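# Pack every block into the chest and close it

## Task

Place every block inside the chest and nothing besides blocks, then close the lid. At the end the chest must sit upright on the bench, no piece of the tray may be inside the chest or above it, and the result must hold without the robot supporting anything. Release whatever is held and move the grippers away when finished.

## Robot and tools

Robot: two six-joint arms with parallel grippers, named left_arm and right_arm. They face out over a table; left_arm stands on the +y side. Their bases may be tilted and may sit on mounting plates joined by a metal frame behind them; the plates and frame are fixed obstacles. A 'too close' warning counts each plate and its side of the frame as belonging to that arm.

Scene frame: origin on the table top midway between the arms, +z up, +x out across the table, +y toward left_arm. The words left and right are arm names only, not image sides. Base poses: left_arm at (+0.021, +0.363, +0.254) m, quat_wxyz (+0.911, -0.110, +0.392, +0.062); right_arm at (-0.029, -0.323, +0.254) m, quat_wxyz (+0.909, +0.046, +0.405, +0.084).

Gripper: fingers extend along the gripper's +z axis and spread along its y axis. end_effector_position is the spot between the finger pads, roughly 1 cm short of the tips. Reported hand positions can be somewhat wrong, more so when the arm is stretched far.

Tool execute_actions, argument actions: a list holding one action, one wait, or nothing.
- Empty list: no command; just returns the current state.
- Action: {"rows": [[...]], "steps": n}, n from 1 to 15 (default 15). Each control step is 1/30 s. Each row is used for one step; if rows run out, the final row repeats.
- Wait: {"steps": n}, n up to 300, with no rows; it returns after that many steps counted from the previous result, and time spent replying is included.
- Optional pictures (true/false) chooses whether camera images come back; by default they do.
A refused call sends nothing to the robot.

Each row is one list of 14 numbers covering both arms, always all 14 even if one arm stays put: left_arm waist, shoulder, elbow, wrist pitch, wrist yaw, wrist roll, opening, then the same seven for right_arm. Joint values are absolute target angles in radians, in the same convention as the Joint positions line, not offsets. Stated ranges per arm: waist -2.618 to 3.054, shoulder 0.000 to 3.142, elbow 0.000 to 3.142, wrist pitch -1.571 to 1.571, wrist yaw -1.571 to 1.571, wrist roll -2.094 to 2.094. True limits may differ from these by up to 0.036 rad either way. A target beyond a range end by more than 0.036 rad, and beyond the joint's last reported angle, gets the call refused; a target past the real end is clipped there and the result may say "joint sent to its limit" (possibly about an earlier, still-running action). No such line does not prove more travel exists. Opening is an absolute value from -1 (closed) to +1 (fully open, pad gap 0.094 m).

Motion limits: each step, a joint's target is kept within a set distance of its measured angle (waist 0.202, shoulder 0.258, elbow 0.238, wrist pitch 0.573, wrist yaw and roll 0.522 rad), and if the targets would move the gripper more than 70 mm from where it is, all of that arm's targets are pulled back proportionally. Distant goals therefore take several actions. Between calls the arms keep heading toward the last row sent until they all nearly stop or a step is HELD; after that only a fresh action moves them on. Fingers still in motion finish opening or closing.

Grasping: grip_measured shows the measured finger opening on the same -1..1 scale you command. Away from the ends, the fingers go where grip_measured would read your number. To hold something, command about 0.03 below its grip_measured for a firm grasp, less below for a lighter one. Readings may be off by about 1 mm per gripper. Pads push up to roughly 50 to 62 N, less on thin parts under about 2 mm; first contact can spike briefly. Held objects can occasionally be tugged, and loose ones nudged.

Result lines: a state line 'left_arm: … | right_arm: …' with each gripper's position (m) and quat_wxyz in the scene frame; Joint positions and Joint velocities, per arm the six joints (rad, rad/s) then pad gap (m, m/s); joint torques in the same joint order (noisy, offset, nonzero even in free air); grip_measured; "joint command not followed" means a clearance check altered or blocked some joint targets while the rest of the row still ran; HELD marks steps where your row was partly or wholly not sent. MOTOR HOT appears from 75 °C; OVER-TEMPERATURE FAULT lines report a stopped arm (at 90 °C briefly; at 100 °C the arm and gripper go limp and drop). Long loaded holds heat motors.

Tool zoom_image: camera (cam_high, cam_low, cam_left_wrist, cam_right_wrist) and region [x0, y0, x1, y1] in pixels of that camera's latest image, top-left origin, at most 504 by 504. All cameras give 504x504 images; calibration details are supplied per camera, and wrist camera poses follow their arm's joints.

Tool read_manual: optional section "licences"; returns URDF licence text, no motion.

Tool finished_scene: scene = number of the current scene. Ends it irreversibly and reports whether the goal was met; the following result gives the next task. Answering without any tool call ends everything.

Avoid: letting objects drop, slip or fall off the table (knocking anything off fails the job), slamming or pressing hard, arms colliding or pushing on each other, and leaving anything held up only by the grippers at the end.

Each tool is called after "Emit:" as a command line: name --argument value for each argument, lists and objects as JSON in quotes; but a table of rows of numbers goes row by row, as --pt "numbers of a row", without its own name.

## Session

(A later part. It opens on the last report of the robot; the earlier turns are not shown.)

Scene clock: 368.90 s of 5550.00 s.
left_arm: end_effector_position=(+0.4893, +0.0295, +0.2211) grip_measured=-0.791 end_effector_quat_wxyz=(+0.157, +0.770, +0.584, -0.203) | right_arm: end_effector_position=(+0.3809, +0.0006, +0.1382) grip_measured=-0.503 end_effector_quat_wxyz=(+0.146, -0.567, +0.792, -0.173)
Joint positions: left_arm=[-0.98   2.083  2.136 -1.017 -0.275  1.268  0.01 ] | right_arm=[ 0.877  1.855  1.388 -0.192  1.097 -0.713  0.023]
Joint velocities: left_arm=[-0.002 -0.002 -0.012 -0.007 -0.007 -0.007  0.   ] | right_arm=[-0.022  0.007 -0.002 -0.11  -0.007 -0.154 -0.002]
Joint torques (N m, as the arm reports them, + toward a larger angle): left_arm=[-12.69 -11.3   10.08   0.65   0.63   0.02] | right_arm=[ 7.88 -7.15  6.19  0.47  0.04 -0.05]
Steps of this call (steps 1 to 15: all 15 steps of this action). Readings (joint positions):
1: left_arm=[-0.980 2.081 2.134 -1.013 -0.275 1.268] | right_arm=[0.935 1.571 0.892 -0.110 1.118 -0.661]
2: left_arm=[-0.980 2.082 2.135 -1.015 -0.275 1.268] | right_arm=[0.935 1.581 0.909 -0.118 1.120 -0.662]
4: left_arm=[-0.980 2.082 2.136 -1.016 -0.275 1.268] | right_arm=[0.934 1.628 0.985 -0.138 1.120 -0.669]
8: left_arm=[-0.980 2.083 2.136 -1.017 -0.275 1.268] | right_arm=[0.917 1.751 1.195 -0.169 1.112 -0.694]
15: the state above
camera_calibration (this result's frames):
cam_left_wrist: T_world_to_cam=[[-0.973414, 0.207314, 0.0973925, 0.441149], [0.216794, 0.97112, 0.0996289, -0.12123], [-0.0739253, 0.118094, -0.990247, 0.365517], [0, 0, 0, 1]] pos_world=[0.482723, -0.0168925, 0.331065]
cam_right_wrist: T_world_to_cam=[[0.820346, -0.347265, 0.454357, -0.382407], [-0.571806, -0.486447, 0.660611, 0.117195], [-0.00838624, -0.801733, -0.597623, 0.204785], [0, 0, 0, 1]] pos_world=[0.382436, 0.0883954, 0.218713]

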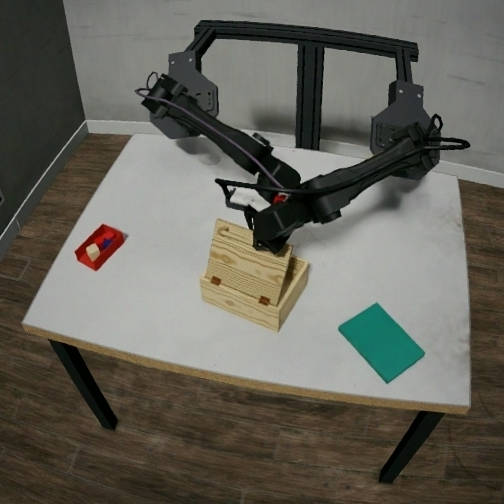

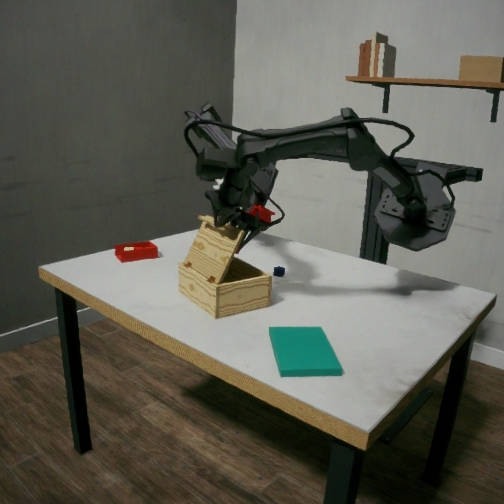

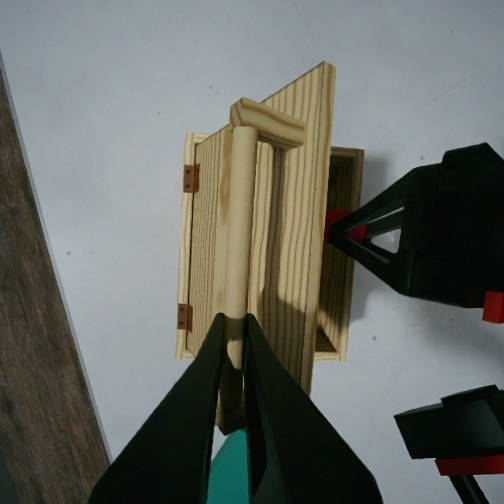

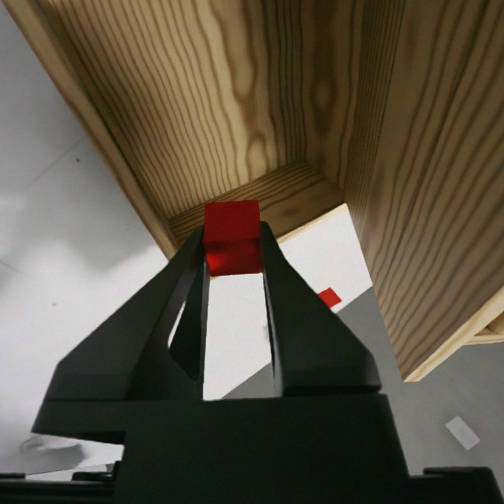

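Emit:
execute_actions --actions '[{"rows":[[-1.025,2.081,2.182,-1.015,-0.25,1.27,-0.805,0.875,1.865,1.415,-0.19,1.07,-0.745,-0.535],[-1.025,2.081,2.182,-1.015,-0.25,1.27,-0.805,0.862,1.876,1.417,-0.165,1.055,-0.765,-0.535],[-1.025,2.081,2.182,-1.015,-0.25,1.27,-0.805,0.848,1.887,1.42,-0.14,1.04,-0.785,-0.535],[-1.025,2.081,2.182,-1.015,-0.25,1.27,-0.805,0.834,1.898,1.423,-0.115,1.025,-0.805,-0.535],[-1.025,2.081,2.182,-1.015,-0.25,1.27,-0.805,0.82,1.909,1.427,-0.09,1.01,-0.825,-0.535],[-1.025,2.081,2.182,-1.015,-0.25,1.27,-0.805,0.806,1.92,1.431,-0.07,1.0,-0.84,-0.535],[-1.025,2.081,2.182,-1.015,-0.25,1.27,-0.805,0.792,1.931,1.435,-0.05,0.99,-0.855,-0.535],[-1.025,2.081,2.182,-1.015,-0.25,1.27,-0.805,0.778,1.943,1.439,-0.03,0.98,-0.87,-0.535],[-1.025,2.081,2.182,-1.015,-0.25,1.27,-0.805,0.764,1.955,1.443,-0.01,0.97,-0.885,-0.535],[-1.025,2.081,2.182,-1.015,-0.25,1.27,-0.805,0.75,1.967,1.448,0.01,0.96,-0.9,-0.535],[-1.025,2.081,2.182,-1.015,-0.25,1.27,-0.805,0.736,1.979,1.453,0.025,0.95,-0.91,-0.535],[-1.025,2.081,2.182,-1.015,-0.25,1.27,-0.805,0.724,1.988,1.457,0.03,0.945,-0.915,-0.535],[-1.025,2.081,2.182,-1.015,-0.25,1.27,-0.805,0.714,1.996,1.46,0.03,0.945,-0.915,-0.535]]}]' --pictures false

Emit:
execute_actions --actions '[{"steps":6}]'

Scene clock: 384.07 s of 5550.00 s.
left_arm: end_effector_position=(+0.4893, +0.0295, +0.2211) grip_measured=-0.791 end_effector_quat_wxyz=(+0.157, +0.770, +0.584, -0.203) | right_arm: end_effector_position=(+0.3992, -0.0185, +0.0566) grip_measured=-0.503 end_effector_quat_wxyz=(+0.115, -0.590, +0.778, -0.180)
Joint positions: left_arm=[-0.98   2.083  2.136 -1.017 -0.275  1.268  0.01 ] | right_arm=[ 0.705  1.999  1.429 -0.021  0.973 -0.887  0.023]
Joint velocities: left_arm=[ 0.007  0.002 -0.012 -0.095 -0.066  0.007  0.001] | right_arm=[-0.208  0.159 -0.002  0.183 -0.183 -0.256 -0.001]
Joint torques (N m, as the arm reports them, + toward a larger angle): left_arm=[-12.72 -11.31  10.13   0.65   0.63   0.02] | right_arm=[ 8.92 -9.44  6.59  0.95 -0.03 -0.03]
Steps of this call (steps 1 to 30: the robot went on to your last target; steps 31 to 100: nothing new was sent; then 11.33 s passed at rest; steps 101 to 115: all 15 steps of this action). Readings (joint positions):
101: left_arm=[-0.980 2.083 2.136 -1.017 -0.275 1.268] | right_arm=[0.876 1.855 1.388 -0.217 1.092 -0.723]
102: left_arm=[-0.980 2.083 2.136 -1.017 -0.275 1.268] | right_arm=[0.874 1.857 1.388 -0.211 1.087 -0.731]
104: left_arm=[-0.980 2.083 2.136 -1.017 -0.275 1.268] | right_arm=[0.860 1.869 1.394 -0.187 1.071 -0.752]
108: left_arm=[-0.980 2.083 2.136 -1.017 -0.275 1.268] | right_arm=[0.803 1.917 1.409 -0.118 1.029 -0.808]
115: the state above

Scene clock: 384.27 s of 5550.00 s.
left_arm: end_effector_position=(+0.4892, +0.0295, +0.2211) grip_measured=-0.791 end_effector_quat_wxyz=(+0.157, +0.770, +0.584, -0.203) | right_arm: end_effector_position=(+0.4021, -0.0177, +0.0542) grip_measured=-0.504 end_effector_quat_wxyz=(+0.119, -0.591, +0.778, -0.178)
Joint positions: left_arm=[-0.98   2.083  2.136 -1.017 -0.275  1.268  0.01 ] | right_arm=[ 0.698  2.003  1.429  0.003  0.96  -0.906  0.023]
Joint velocities: left_arm=[-0.002 -0.002 -0.007 -0.125 -0.022 -0.022 -0.   ] | right_arm=[-0.022  0.002  0.002  0.037  0.007 -0.051 -0.   ]
Joint torques (N m, as the arm reports them, + toward a larger angle): left_arm=[-12.74 -11.29  10.15   0.65   0.63   0.02] | right_arm=[ 8.29 -8.62  6.41  0.94  0.    0.  ]
Steps of this call (steps 1 to 6: the robot went on to your last target). Readings (joint positions):
1: left_arm=[-0.980 2.083 2.136 -1.017 -0.275 1.268] | right_arm=[0.700 2.002 1.429 -0.016 0.971 -0.893]
2: left_arm=[-0.980 2.083 2.136 -1.017 -0.275 1.268] | right_arm=[0.698 2.003 1.429 -0.011 0.969 -0.898]
4: left_arm=[-0.980 2.083 2.136 -1.017 -0.275 1.268] | right_arm=[0.698 2.003 1.429 -0.002 0.964 -0.903]
6: the state above
camera_calibration (this result's frames):
cam_left_wrist: T_world_to_cam=[[-0.973339, 0.207553, 0.0976371, 0.440966], [0.217071, 0.971046, 0.0997519, -0.121418], [-0.0741062, 0.118287, -0.99021, 0.365566], [0, 0, 0, 1]] pos_world=[0.482656, -0.0168633, 0.331044]
cam_right_wrist: T_world_to_cam=[[0.852399, -0.288412, 0.43616, -0.378912], [-0.522883, -0.475099, 0.707724, 0.153901], [0.00310313, -0.831324, -0.55578, 0.132595], [0, 0, 0, 1]] pos_world=[0.403045, 0.0740652, 0.13004]

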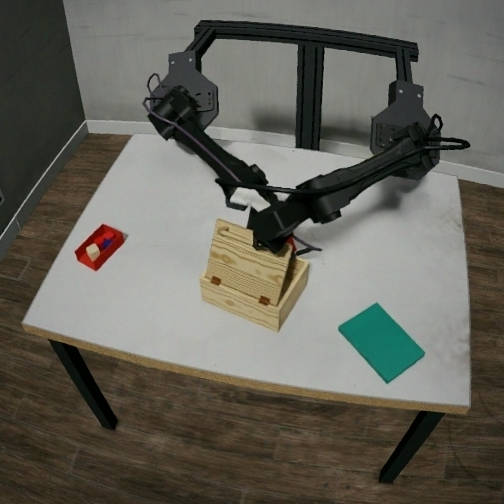

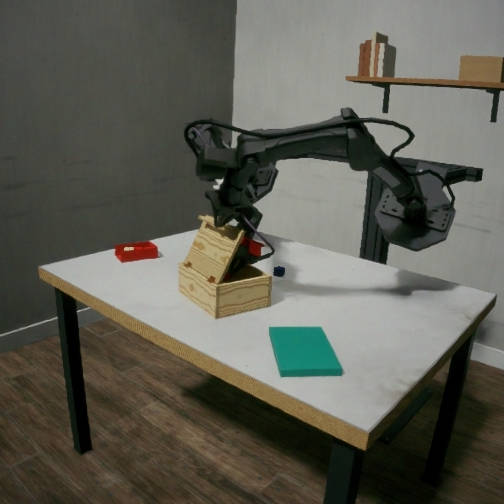

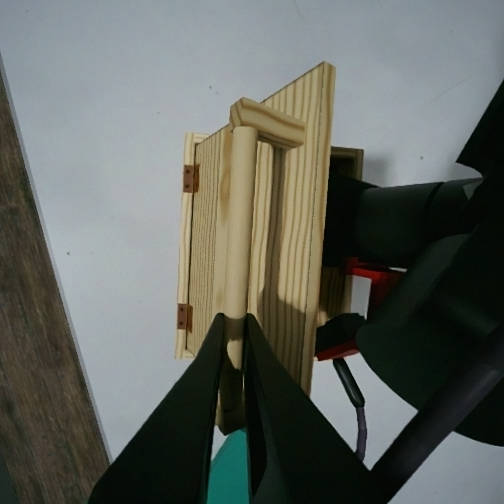

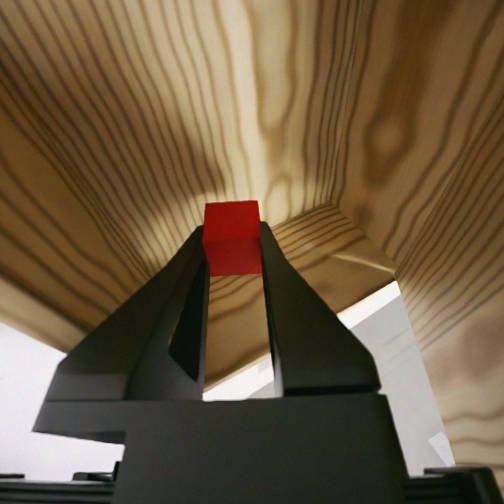

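Emit:
execute_actions --actions '[{"rows":[[-1.025,2.081,2.182,-1.015,-0.25,1.27,-0.805,0.714,1.996,1.46,0.03,0.945,-0.915,-0.46],[-1.025,2.081,2.182,-1.015,-0.25,1.27,-0.805,0.714,1.996,1.46,0.03,0.945,-0.915,-0.38],[-1.025,2.081,2.182,-1.015,-0.25,1.27,-0.805,0.714,1.996,1.46,0.03,0.945,-0.915,-0.33],[-1.025,2.081,2.182,-1.015,-0.25,1.27,-0.805,0.725,1.98,1.44,0.01,0.97,-0.9,-0.33],[-1.025,2.081,2.182,-1.015,-0.25,1.27,-0.805,0.74,1.965,1.43,-0.02,0.99,-0.875,-0.33],[-1.025,2.081,2.182,-1.015,-0.25,1.27,-0.805,0.757,1.951,1.425,-0.05,1.01,-0.85,-0.33],[-1.025,2.081,2.182,-1.015,-0.25,1.27,-0.805,0.774,1.937,1.42,-0.08,1.025,-0.83,-0.33],[-1.025,2.081,2.182,-1.015,-0.25,1.27,-0.805,0.791,1.923,1.415,-0.105,1.04,-0.81,-0.33],[-1.025,2.081,2.182,-1.015,-0.25,1.27,-0.805,0.808,1.909,1.41,-0.13,1.055,-0.79,-0.33],[-1.025,2.081,2.182,-1.015,-0.25,1.27,-0.805,0.825,1.895,1.405,-0.155,1.07,-0.77,-0.33],[-1.025,2.081,2.182,-1.015,-0.25,1.27,-0.805,0.842,1.881,1.4,-0.18,1.08,-0.75,-0.33],[-1.025,2.081,2.182,-1.015,-0.25,1.27,-0.805,0.859,1.867,1.395,-0.2,1.09,-0.73,-0.33],[-1.025,2.081,2.182,-1.015,-0.25,1.27,-0.805,0.876,1.853,1.39,-0.22,1.09,-0.72,-0.33],[-1.025,2.081,2.182,-1.015,-0.25,1.27,-0.805,0.893,1.839,1.38,-0.23,1.09,-0.71,-0.33],[-1.025,2.081,2.182,-1.015,-0.25,1.27,-0.805,0.91,1.82,1.36,-0.23,1.09,-0.7,-0.33]]}]' --pictures false

Emit:
execute_actions --actions '[{"rows":[[-1.025,2.081,2.182,-1.015,-0.25,1.27,-0.805,0.925,1.79,1.32,-0.23,1.08,-0.69,-0.33],[-1.025,2.081,2.182,-1.015,-0.25,1.27,-0.805,0.94,1.76,1.27,-0.23,1.06,-0.68,-0.33],[-1.025,2.081,2.182,-1.015,-0.25,1.27,-0.805,0.955,1.73,1.22,-0.24,1.04,-0.67,-0.33],[-1.025,2.081,2.182,-1.015,-0.25,1.27,-0.805,0.97,1.71,1.17,-0.25,1.01,-0.66,-0.33],[-1.025,2.081,2.182,-1.015,-0.25,1.27,-0.805,0.985,1.69,1.12,-0.26,0.98,-0.65,-0.33],[-1.025,2.081,2.182,-1.015,-0.25,1.27,-0.805,1.0,1.68,1.08,-0.27,0.95,-0.64,-0.33],[-1.025,2.081,2.182,-1.015,-0.25,1.27,-0.805,1.01,1.68,1.04,-0.28,0.92,-0.63,-0.33],[-1.025,2.081,2.182,-1.015,-0.25,1.27,-0.805,1.02,1.7,1.02,-0.28,0.89,-0.62,-0.33],[-1.025,2.081,2.182,-1.015,-0.25,1.27,-0.805,1.02,1.73,1.015,-0.28,0.86,-0.61,-0.33],[-1.025,2.081,2.182,-1.015,-0.25,1.27,-0.805,1.02,1.77,1.015,-0.27,0.83,-0.61,-0.33],[-1.025,2.081,2.182,-1.015,-0.25,1.27,-0.805,1.015,1.81,1.015,-0.25,0.8,-0.61,-0.2],[-1.025,2.081,2.182,-1.015,-0.25,1.27,-0.805,1.005,1.86,1.015,-0.23,0.78,-0.61,-0.1],[-1.025,2.081,2.182,-1.015,-0.25,1.27,-0.805,0.99,1.91,1.015,-0.2,0.76,-0.61,0],[-1.025,2.081,2.182,-1.015,-0.25,1.27,-0.805,0.975,1.96,1.015,-0.175,0.75,-0.61,0.15],[-1.025,2.081,2.182,-1.015,-0.25,1.27,-0.805,0.96,2.0,1.015,-0.155,0.74,-0.61,0.3]]}]' --pictures false

Emit:
execute_actions --actions '[{"steps":12}]'

Scene clock: 420.87 s of 5550.00 s.
left_arm: end_effector_position=(+0.4890, +0.0297, +0.2210) grip_measured=-0.791 end_effector_quat_wxyz=(+0.156, +0.770, +0.584, -0.203) | right_arm: end_effector_position=(+0.3832, +0.0065, +0.1304) grip_measured=-0.332 end_effector_quat_wxyz=(+0.148, -0.581, +0.784, -0.161)
Joint positions: left_arm=[-0.98   2.083  2.136 -1.018 -0.275  1.268  0.01 ] | right_arm=[ 0.861  1.87   1.397 -0.16   1.055 -0.768  0.031]
Joint velocities: left_arm=[-0.007 -0.002 -0.007  0.037  0.007 -0.022  0.   ] | right_arm=[ 0.53  -0.52  -0.271 -0.388  0.11   0.403 -0.001]
Joint torques (N m, as the arm reports them, + toward a larger angle): left_arm=[-12.69 -11.3   10.16   0.66   0.62   0.03] | right_arm=[ 8.29 -8.86  2.89  0.48  0.28  0.07]
Steps of this call (steps 1 to 30: the robot went on to your last target; steps 31 to 100: nothing new was sent; then 32.77 s passed at rest; steps 101 to 115: all 15 steps of this action). Readings (joint positions):
101: left_arm=[-0.980 2.083 2.136 -1.017 -0.275 1.268] | right_arm=[0.698 2.003 1.429 0.012 0.954 -0.913]
102: left_arm=[-0.980 2.083 2.136 -1.017 -0.275 1.268] | right_arm=[0.698 2.003 1.429 0.012 0.955 -0.913]
104: left_arm=[-0.980 2.083 2.136 -1.018 -0.275 1.268] | right_arm=[0.698 2.002 1.431 0.014 0.956 -0.914]
108: left_arm=[-0.980 2.083 2.136 -1.018 -0.275 1.268] | right_arm=[0.723 1.982 1.429 -0.033 0.988 -0.876]
115: the state above

Scene clock: 421.37 s of 5550.00 s.
left_arm: end_effector_position=(+0.4890, +0.0297, +0.2210) grip_measured=-0.791 end_effector_quat_wxyz=(+0.156, +0.770, +0.584, -0.203) | right_arm: end_effector_position=(+0.1923, -0.0057, +0.0850) grip_measured=+0.227 end_effector_quat_wxyz=(+0.036, -0.710, +0.703, -0.027)
Joint positions: left_arm=[-0.98   2.083  2.136 -1.018 -0.275  1.268  0.01 ] | right_arm=[ 0.986  1.914  1.032 -0.212  0.83  -0.63   0.058]
Joint velocities: left_arm=[ 0.007 -0.002 -0.012  0.037  0.022  0.022  0.001] | right_arm=[-0.252  1.448  0.002  0.403 -0.593  0.051  0.143]
Joint torques (N m, as the arm reports them, + toward a larger angle): left_arm=[-12.71 -11.3   10.12   0.66   0.62   0.01] | right_arm=[ 5.54 -5.83  1.99  0.31  0.05  0.1 ]
Steps of this call (steps 1 to 15: all 15 steps of this action). Readings (joint positions):
1: left_arm=[-0.980 2.083 2.136 -1.018 -0.275 1.268] | right_arm=[0.879 1.850 1.381 -0.167 1.057 -0.755]
2: left_arm=[-0.980 2.083 2.136 -1.018 -0.275 1.268] | right_arm=[0.896 1.824 1.354 -0.171 1.057 -0.742]
4: left_arm=[-0.980 2.083 2.136 -1.018 -0.275 1.268] | right_arm=[0.927 1.762 1.273 -0.182 1.050 -0.718]
8: left_arm=[-0.980 2.083 2.136 -1.018 -0.275 1.268] | right_arm=[0.980 1.685 1.096 -0.220 0.993 -0.673]
15: the state above

Scene clock: 421.77 s of 5550.00 s.
left_arm: end_effector_position=(+0.4890, +0.0297, +0.2210) grip_measured=-0.791 end_effector_quat_wxyz=(+0.156, +0.770, +0.584, -0.203) | right_arm: end_effector_position=(+0.1531, -0.0188, +0.0510) grip_measured=+0.298 end_effector_quat_wxyz=(-0.013, -0.721, +0.693, -0.006)
Joint positions: left_arm=[-0.98   2.083  2.136 -1.018 -0.275  1.268  0.01 ] | right_arm=[ 0.951  2.019  1.006 -0.174  0.757 -0.618  0.061]
Joint velocities: left_arm=[-0.007 -0.007 -0.022  0.037  0.022 -0.022 -0.001] | right_arm=[-0.022  0.007 -0.012  0.037 -0.022  0.051  0.001]
Joint torques (N m, as the arm reports them, + toward a larger angle): left_arm=[-12.71 -11.32  10.08   0.67   0.63   0.01] | right_arm=[ 7.81 -6.84  3.07  0.33 -0.22  0.12]
Steps of this call (steps 1 to 12: the robot went on to your last target). Readings (joint positions):
1: left_arm=[-0.980 2.083 2.136 -1.018 -0.275 1.268] | right_arm=[0.977 1.960 1.032 -0.202 0.811 -0.628]
2: left_arm=[-0.980 2.083 2.136 -1.018 -0.275 1.268] | right_arm=[0.967 1.996 1.027 -0.197 0.796 -0.626]
4: left_arm=[-0.980 2.083 2.136 -1.018 -0.275 1.268] | right_arm=[0.954 2.030 1.012 -0.197 0.776 -0.624]
8: left_arm=[-0.980 2.083 2.136 -1.018 -0.275 1.268] | right_arm=[0.951 2.026 1.006 -0.187 0.761 -0.620]
12: the state above
camera_calibration (this result's frames):
cam_left_wrist: T_world_to_cam=[[-0.973112, 0.20827, 0.0983709, 0.440418], [0.217901, 0.970822, 0.100121, -0.12198], [-0.0746485, 0.118864, -0.990101, 0.365715], [0, 0, 0, 1]] pos_world=[0.482455, -0.0167755, 0.330983]
cam_right_wrist: T_world_to_cam=[[0.999827, -0.0152244, 0.0106533, -0.161329], [-0.0176378, -0.597178, 0.801915, -0.0589905], [-0.00584674, -0.801964, -0.597344, 0.134762], [0, 0, 0, 1]] pos_world=[0.161049, 0.0703903, 0.129523]

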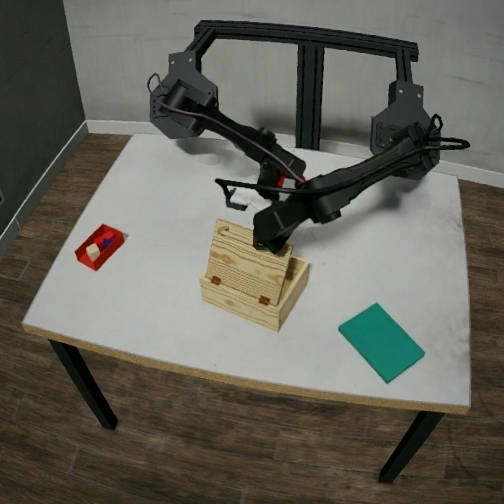

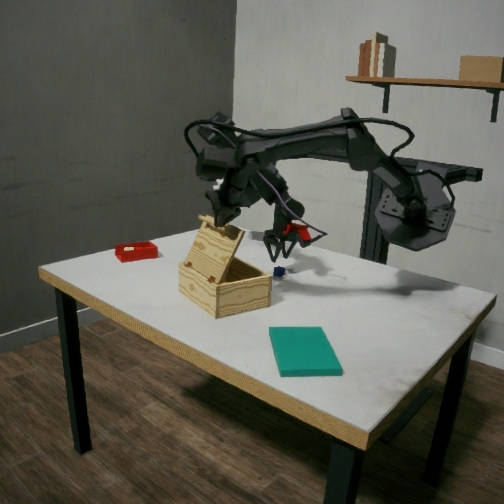

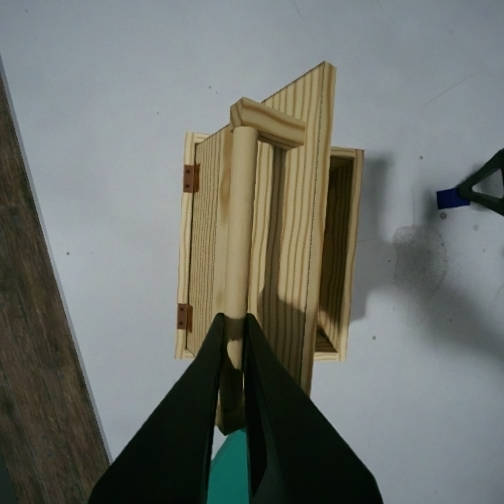

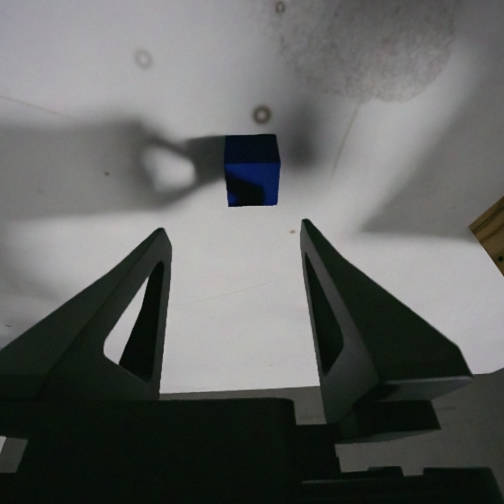

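Emit:
execute_actions --actions '[{"rows":[[-1.025,2.081,2.182,-1.015,-0.25,1.27,-0.805,0.955,2.02,1.04,-0.13,0.73,-0.63,0.3],[-1.025,2.081,2.182,-1.015,-0.25,1.27,-0.805,0.947,2.03,1.05,-0.11,0.725,-0.65,0.2],[-1.025,2.081,2.182,-1.015,-0.25,1.27,-0.805,0.939,2.04,1.057,-0.09,0.72,-0.66,0.15],[-1.025,2.081,2.182,-1.015,-0.25,1.27,-0.805,0.931,2.05,1.057,-0.07,0.715,-0.67,0.1],[-1.025,2.081,2.182,-1.015,-0.25,1.27,-0.805,0.923,2.06,1.057,-0.05,0.715,-0.68,0.1],[-1.025,2.081,2.182,-1.015,-0.25,1.27,-0.805,0.915,2.07,1.057,-0.03,0.715,-0.69,0.1],[-1.025,2.081,2.182,-1.015,-0.25,1.27,-0.805,0.907,2.08,1.057,-0.023,0.715,-0.69,0.1],[-1.025,2.081,2.182,-1.015,-0.25,1.27,-0.805,0.9,2.088,1.057,-0.023,0.715,-0.69,0.1]],"steps":13}]' --pictures false

Emit:
execute_actions --actions '[{"rows":[[-1.025,2.081,2.182,-1.015,-0.25,1.27,-0.805,0.9,2.088,1.057,-0.023,0.715,-0.69,0],[-1.025,2.081,2.182,-1.015,-0.25,1.27,-0.805,0.9,2.088,1.057,-0.023,0.715,-0.69,-0.1],[-1.025,2.081,2.182,-1.015,-0.25,1.27,-0.805,0.9,2.088,1.057,-0.023,0.715,-0.69,-0.2],[-1.025,2.081,2.182,-1.015,-0.25,1.27,-0.805,0.9,2.088,1.057,-0.023,0.715,-0.69,-0.3],[-1.025,2.081,2.182,-1.015,-0.25,1.27,-0.805,0.9,2.088,1.057,-0.023,0.715,-0.69,-0.37],[-1.025,2.081,2.182,-1.015,-0.25,1.27,-0.805,0.9,2.088,1.057,-0.023,0.715,-0.69,-0.43],[-1.025,2.081,2.182,-1.015,-0.25,1.27,-0.805,0.9,2.088,1.057,-0.023,0.715,-0.69,-0.48],[-1.025,2.081,2.182,-1.015,-0.25,1.27,-0.805,0.9,2.088,1.057,-0.023,0.715,-0.69,-0.51],[-1.025,2.081,2.182,-1.015,-0.25,1.27,-0.805,0.9,2.088,1.057,-0.023,0.715,-0.69,-0.535]],"steps":13}]'

Scene clock: 445.60 s of 5550.00 s.
left_arm: end_effector_position=(+0.4890, +0.0297, +0.2210) grip_measured=-0.791 end_effector_quat_wxyz=(+0.156, +0.770, +0.584, -0.203) | right_arm: end_effector_position=(+0.1644, -0.0103, +0.0237) grip_measured=+0.102 end_effector_quat_wxyz=(-0.000, -0.707, +0.707, -0.004)
Joint positions: left_arm=[-0.98   2.083  2.136 -1.018 -0.275  1.268  0.01 ] | right_arm=[ 0.89   2.088  1.04  -0.054  0.732 -0.676  0.052]
Joint velocities: left_arm=[-0.012 -0.002 -0.012  0.007 -0.022  0.007 -0.001] | right_arm=[-0.002  0.012 -0.002  0.051 -0.037 -0.095  0.001]
Joint torques (N m, as the arm reports them, + toward a larger angle): left_arm=[-12.68 -11.32  10.11   0.66   0.63   0.01] | right_arm=[ 8.05 -6.1   3.49  0.5  -0.19 -0.12]
Steps of this call (steps 1 to 30: the robot went on to your last target; steps 31 to 100: nothing new was sent; then 20.07 s passed at rest; steps 101 to 113: all 13 steps of this action). Readings (joint positions):
101: left_arm=[-0.980 2.083 2.136 -1.018 -0.275 1.268] | right_arm=[0.951 2.019 1.005 -0.168 0.752 -0.618]
102: left_arm=[-0.980 2.083 2.136 -1.018 -0.275 1.268] | right_arm=[0.950 2.020 1.008 -0.164 0.750 -0.622]
104: left_arm=[-0.980 2.083 2.136 -1.018 -0.275 1.268] | right_arm=[0.943 2.030 1.022 -0.144 0.742 -0.635]
108: left_arm=[-0.980 2.083 2.136 -1.018 -0.275 1.268] | right_arm=[0.912 2.062 1.040 -0.078 0.734 -0.662]
113: the state above

Scene clock: 446.03 s of 5550.00 s.
left_arm: end_effector_position=(+0.4890, +0.0297, +0.2210) grip_measured=-0.791 end_effector_quat_wxyz=(+0.156, +0.770, +0.584, -0.203) | right_arm: end_effector_position=(+0.1657, -0.0077, +0.0236) grip_measured=-0.513 end_effector_quat_wxyz=(+0.005, -0.706, +0.708, -0.002)
Joint positions: left_arm=[-0.98   2.083  2.136 -1.018 -0.275  1.268  0.01 ] | right_arm=[ 0.89   2.088  1.04  -0.039  0.729 -0.683  0.023]
Joint velocities: left_arm=[-0.002 -0.002  0.002  0.037  0.022 -0.007 -0.001] | right_arm=[ 0.002  0.007  0.002 -0.022 -0.037 -0.051 -0.   ]
Joint torques (N m, as the arm reports them, + toward a larger angle): left_arm=[-12.74 -11.33  10.11   0.67   0.64   0.03] | right_arm=[ 8.04 -6.12  3.42  0.42 -0.18 -0.09]
Steps of this call (steps 1 to 13: all 13 steps of this action). Readings (joint positions):
1: left_arm=[-0.980 2.083 2.136 -1.018 -0.275 1.268] | right_arm=[0.890 2.088 1.040 -0.052 0.731 -0.678]
2: left_arm=[-0.980 2.083 2.136 -1.018 -0.275 1.268] | right_arm=[0.890 2.088 1.040 -0.050 0.730 -0.679]
4: left_arm=[-0.980 2.083 2.136 -1.018 -0.275 1.268] | right_arm=[0.890 2.088 1.040 -0.045 0.730 -0.681]
8: left_arm=[-0.980 2.083 2.136 -1.018 -0.275 1.268] | right_arm=[0.890 2.088 1.040 -0.041 0.729 -0.683]
13: the state above
camera_calibration (this result's frames):
cam_left_wrist: T_world_to_cam=[[-0.973112, 0.20827, 0.0983709, 0.440418], [0.217901, 0.970822, 0.100121, -0.12198], [-0.0746485, 0.118864, -0.990101, 0.365715], [0, 0, 0, 1]] pos_world=[0.482455, -0.0167755, 0.330983]
cam_right_wrist: T_world_to_cam=[[0.997805, -0.0592533, 0.0295783, -0.173899], [-0.0600121, -0.620113, 0.782214, -0.0228881], [-0.0280069, -0.782272, -0.622307, 0.131744], [0, 0, 0, 1]] pos_world=[0.175833, 0.0785624, 0.105032]

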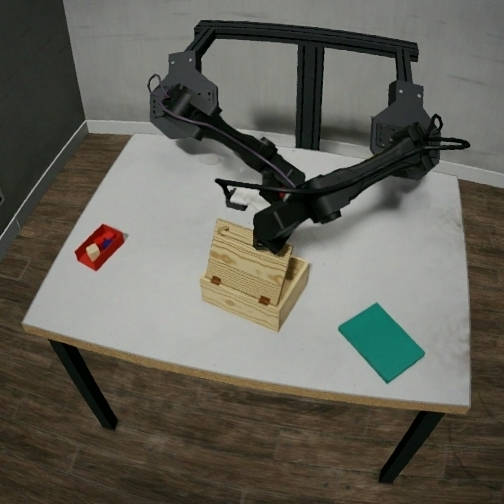

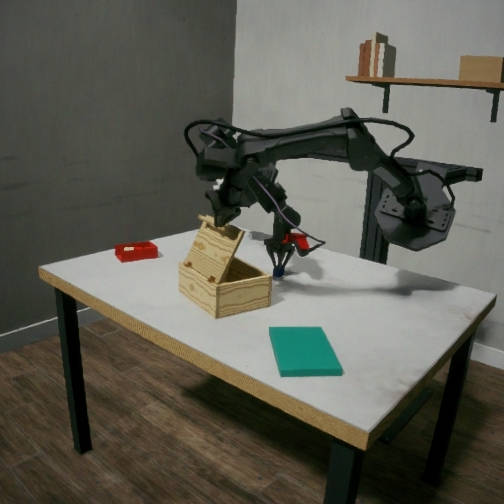

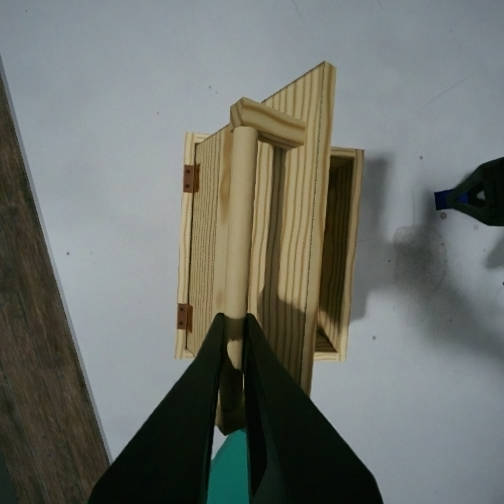

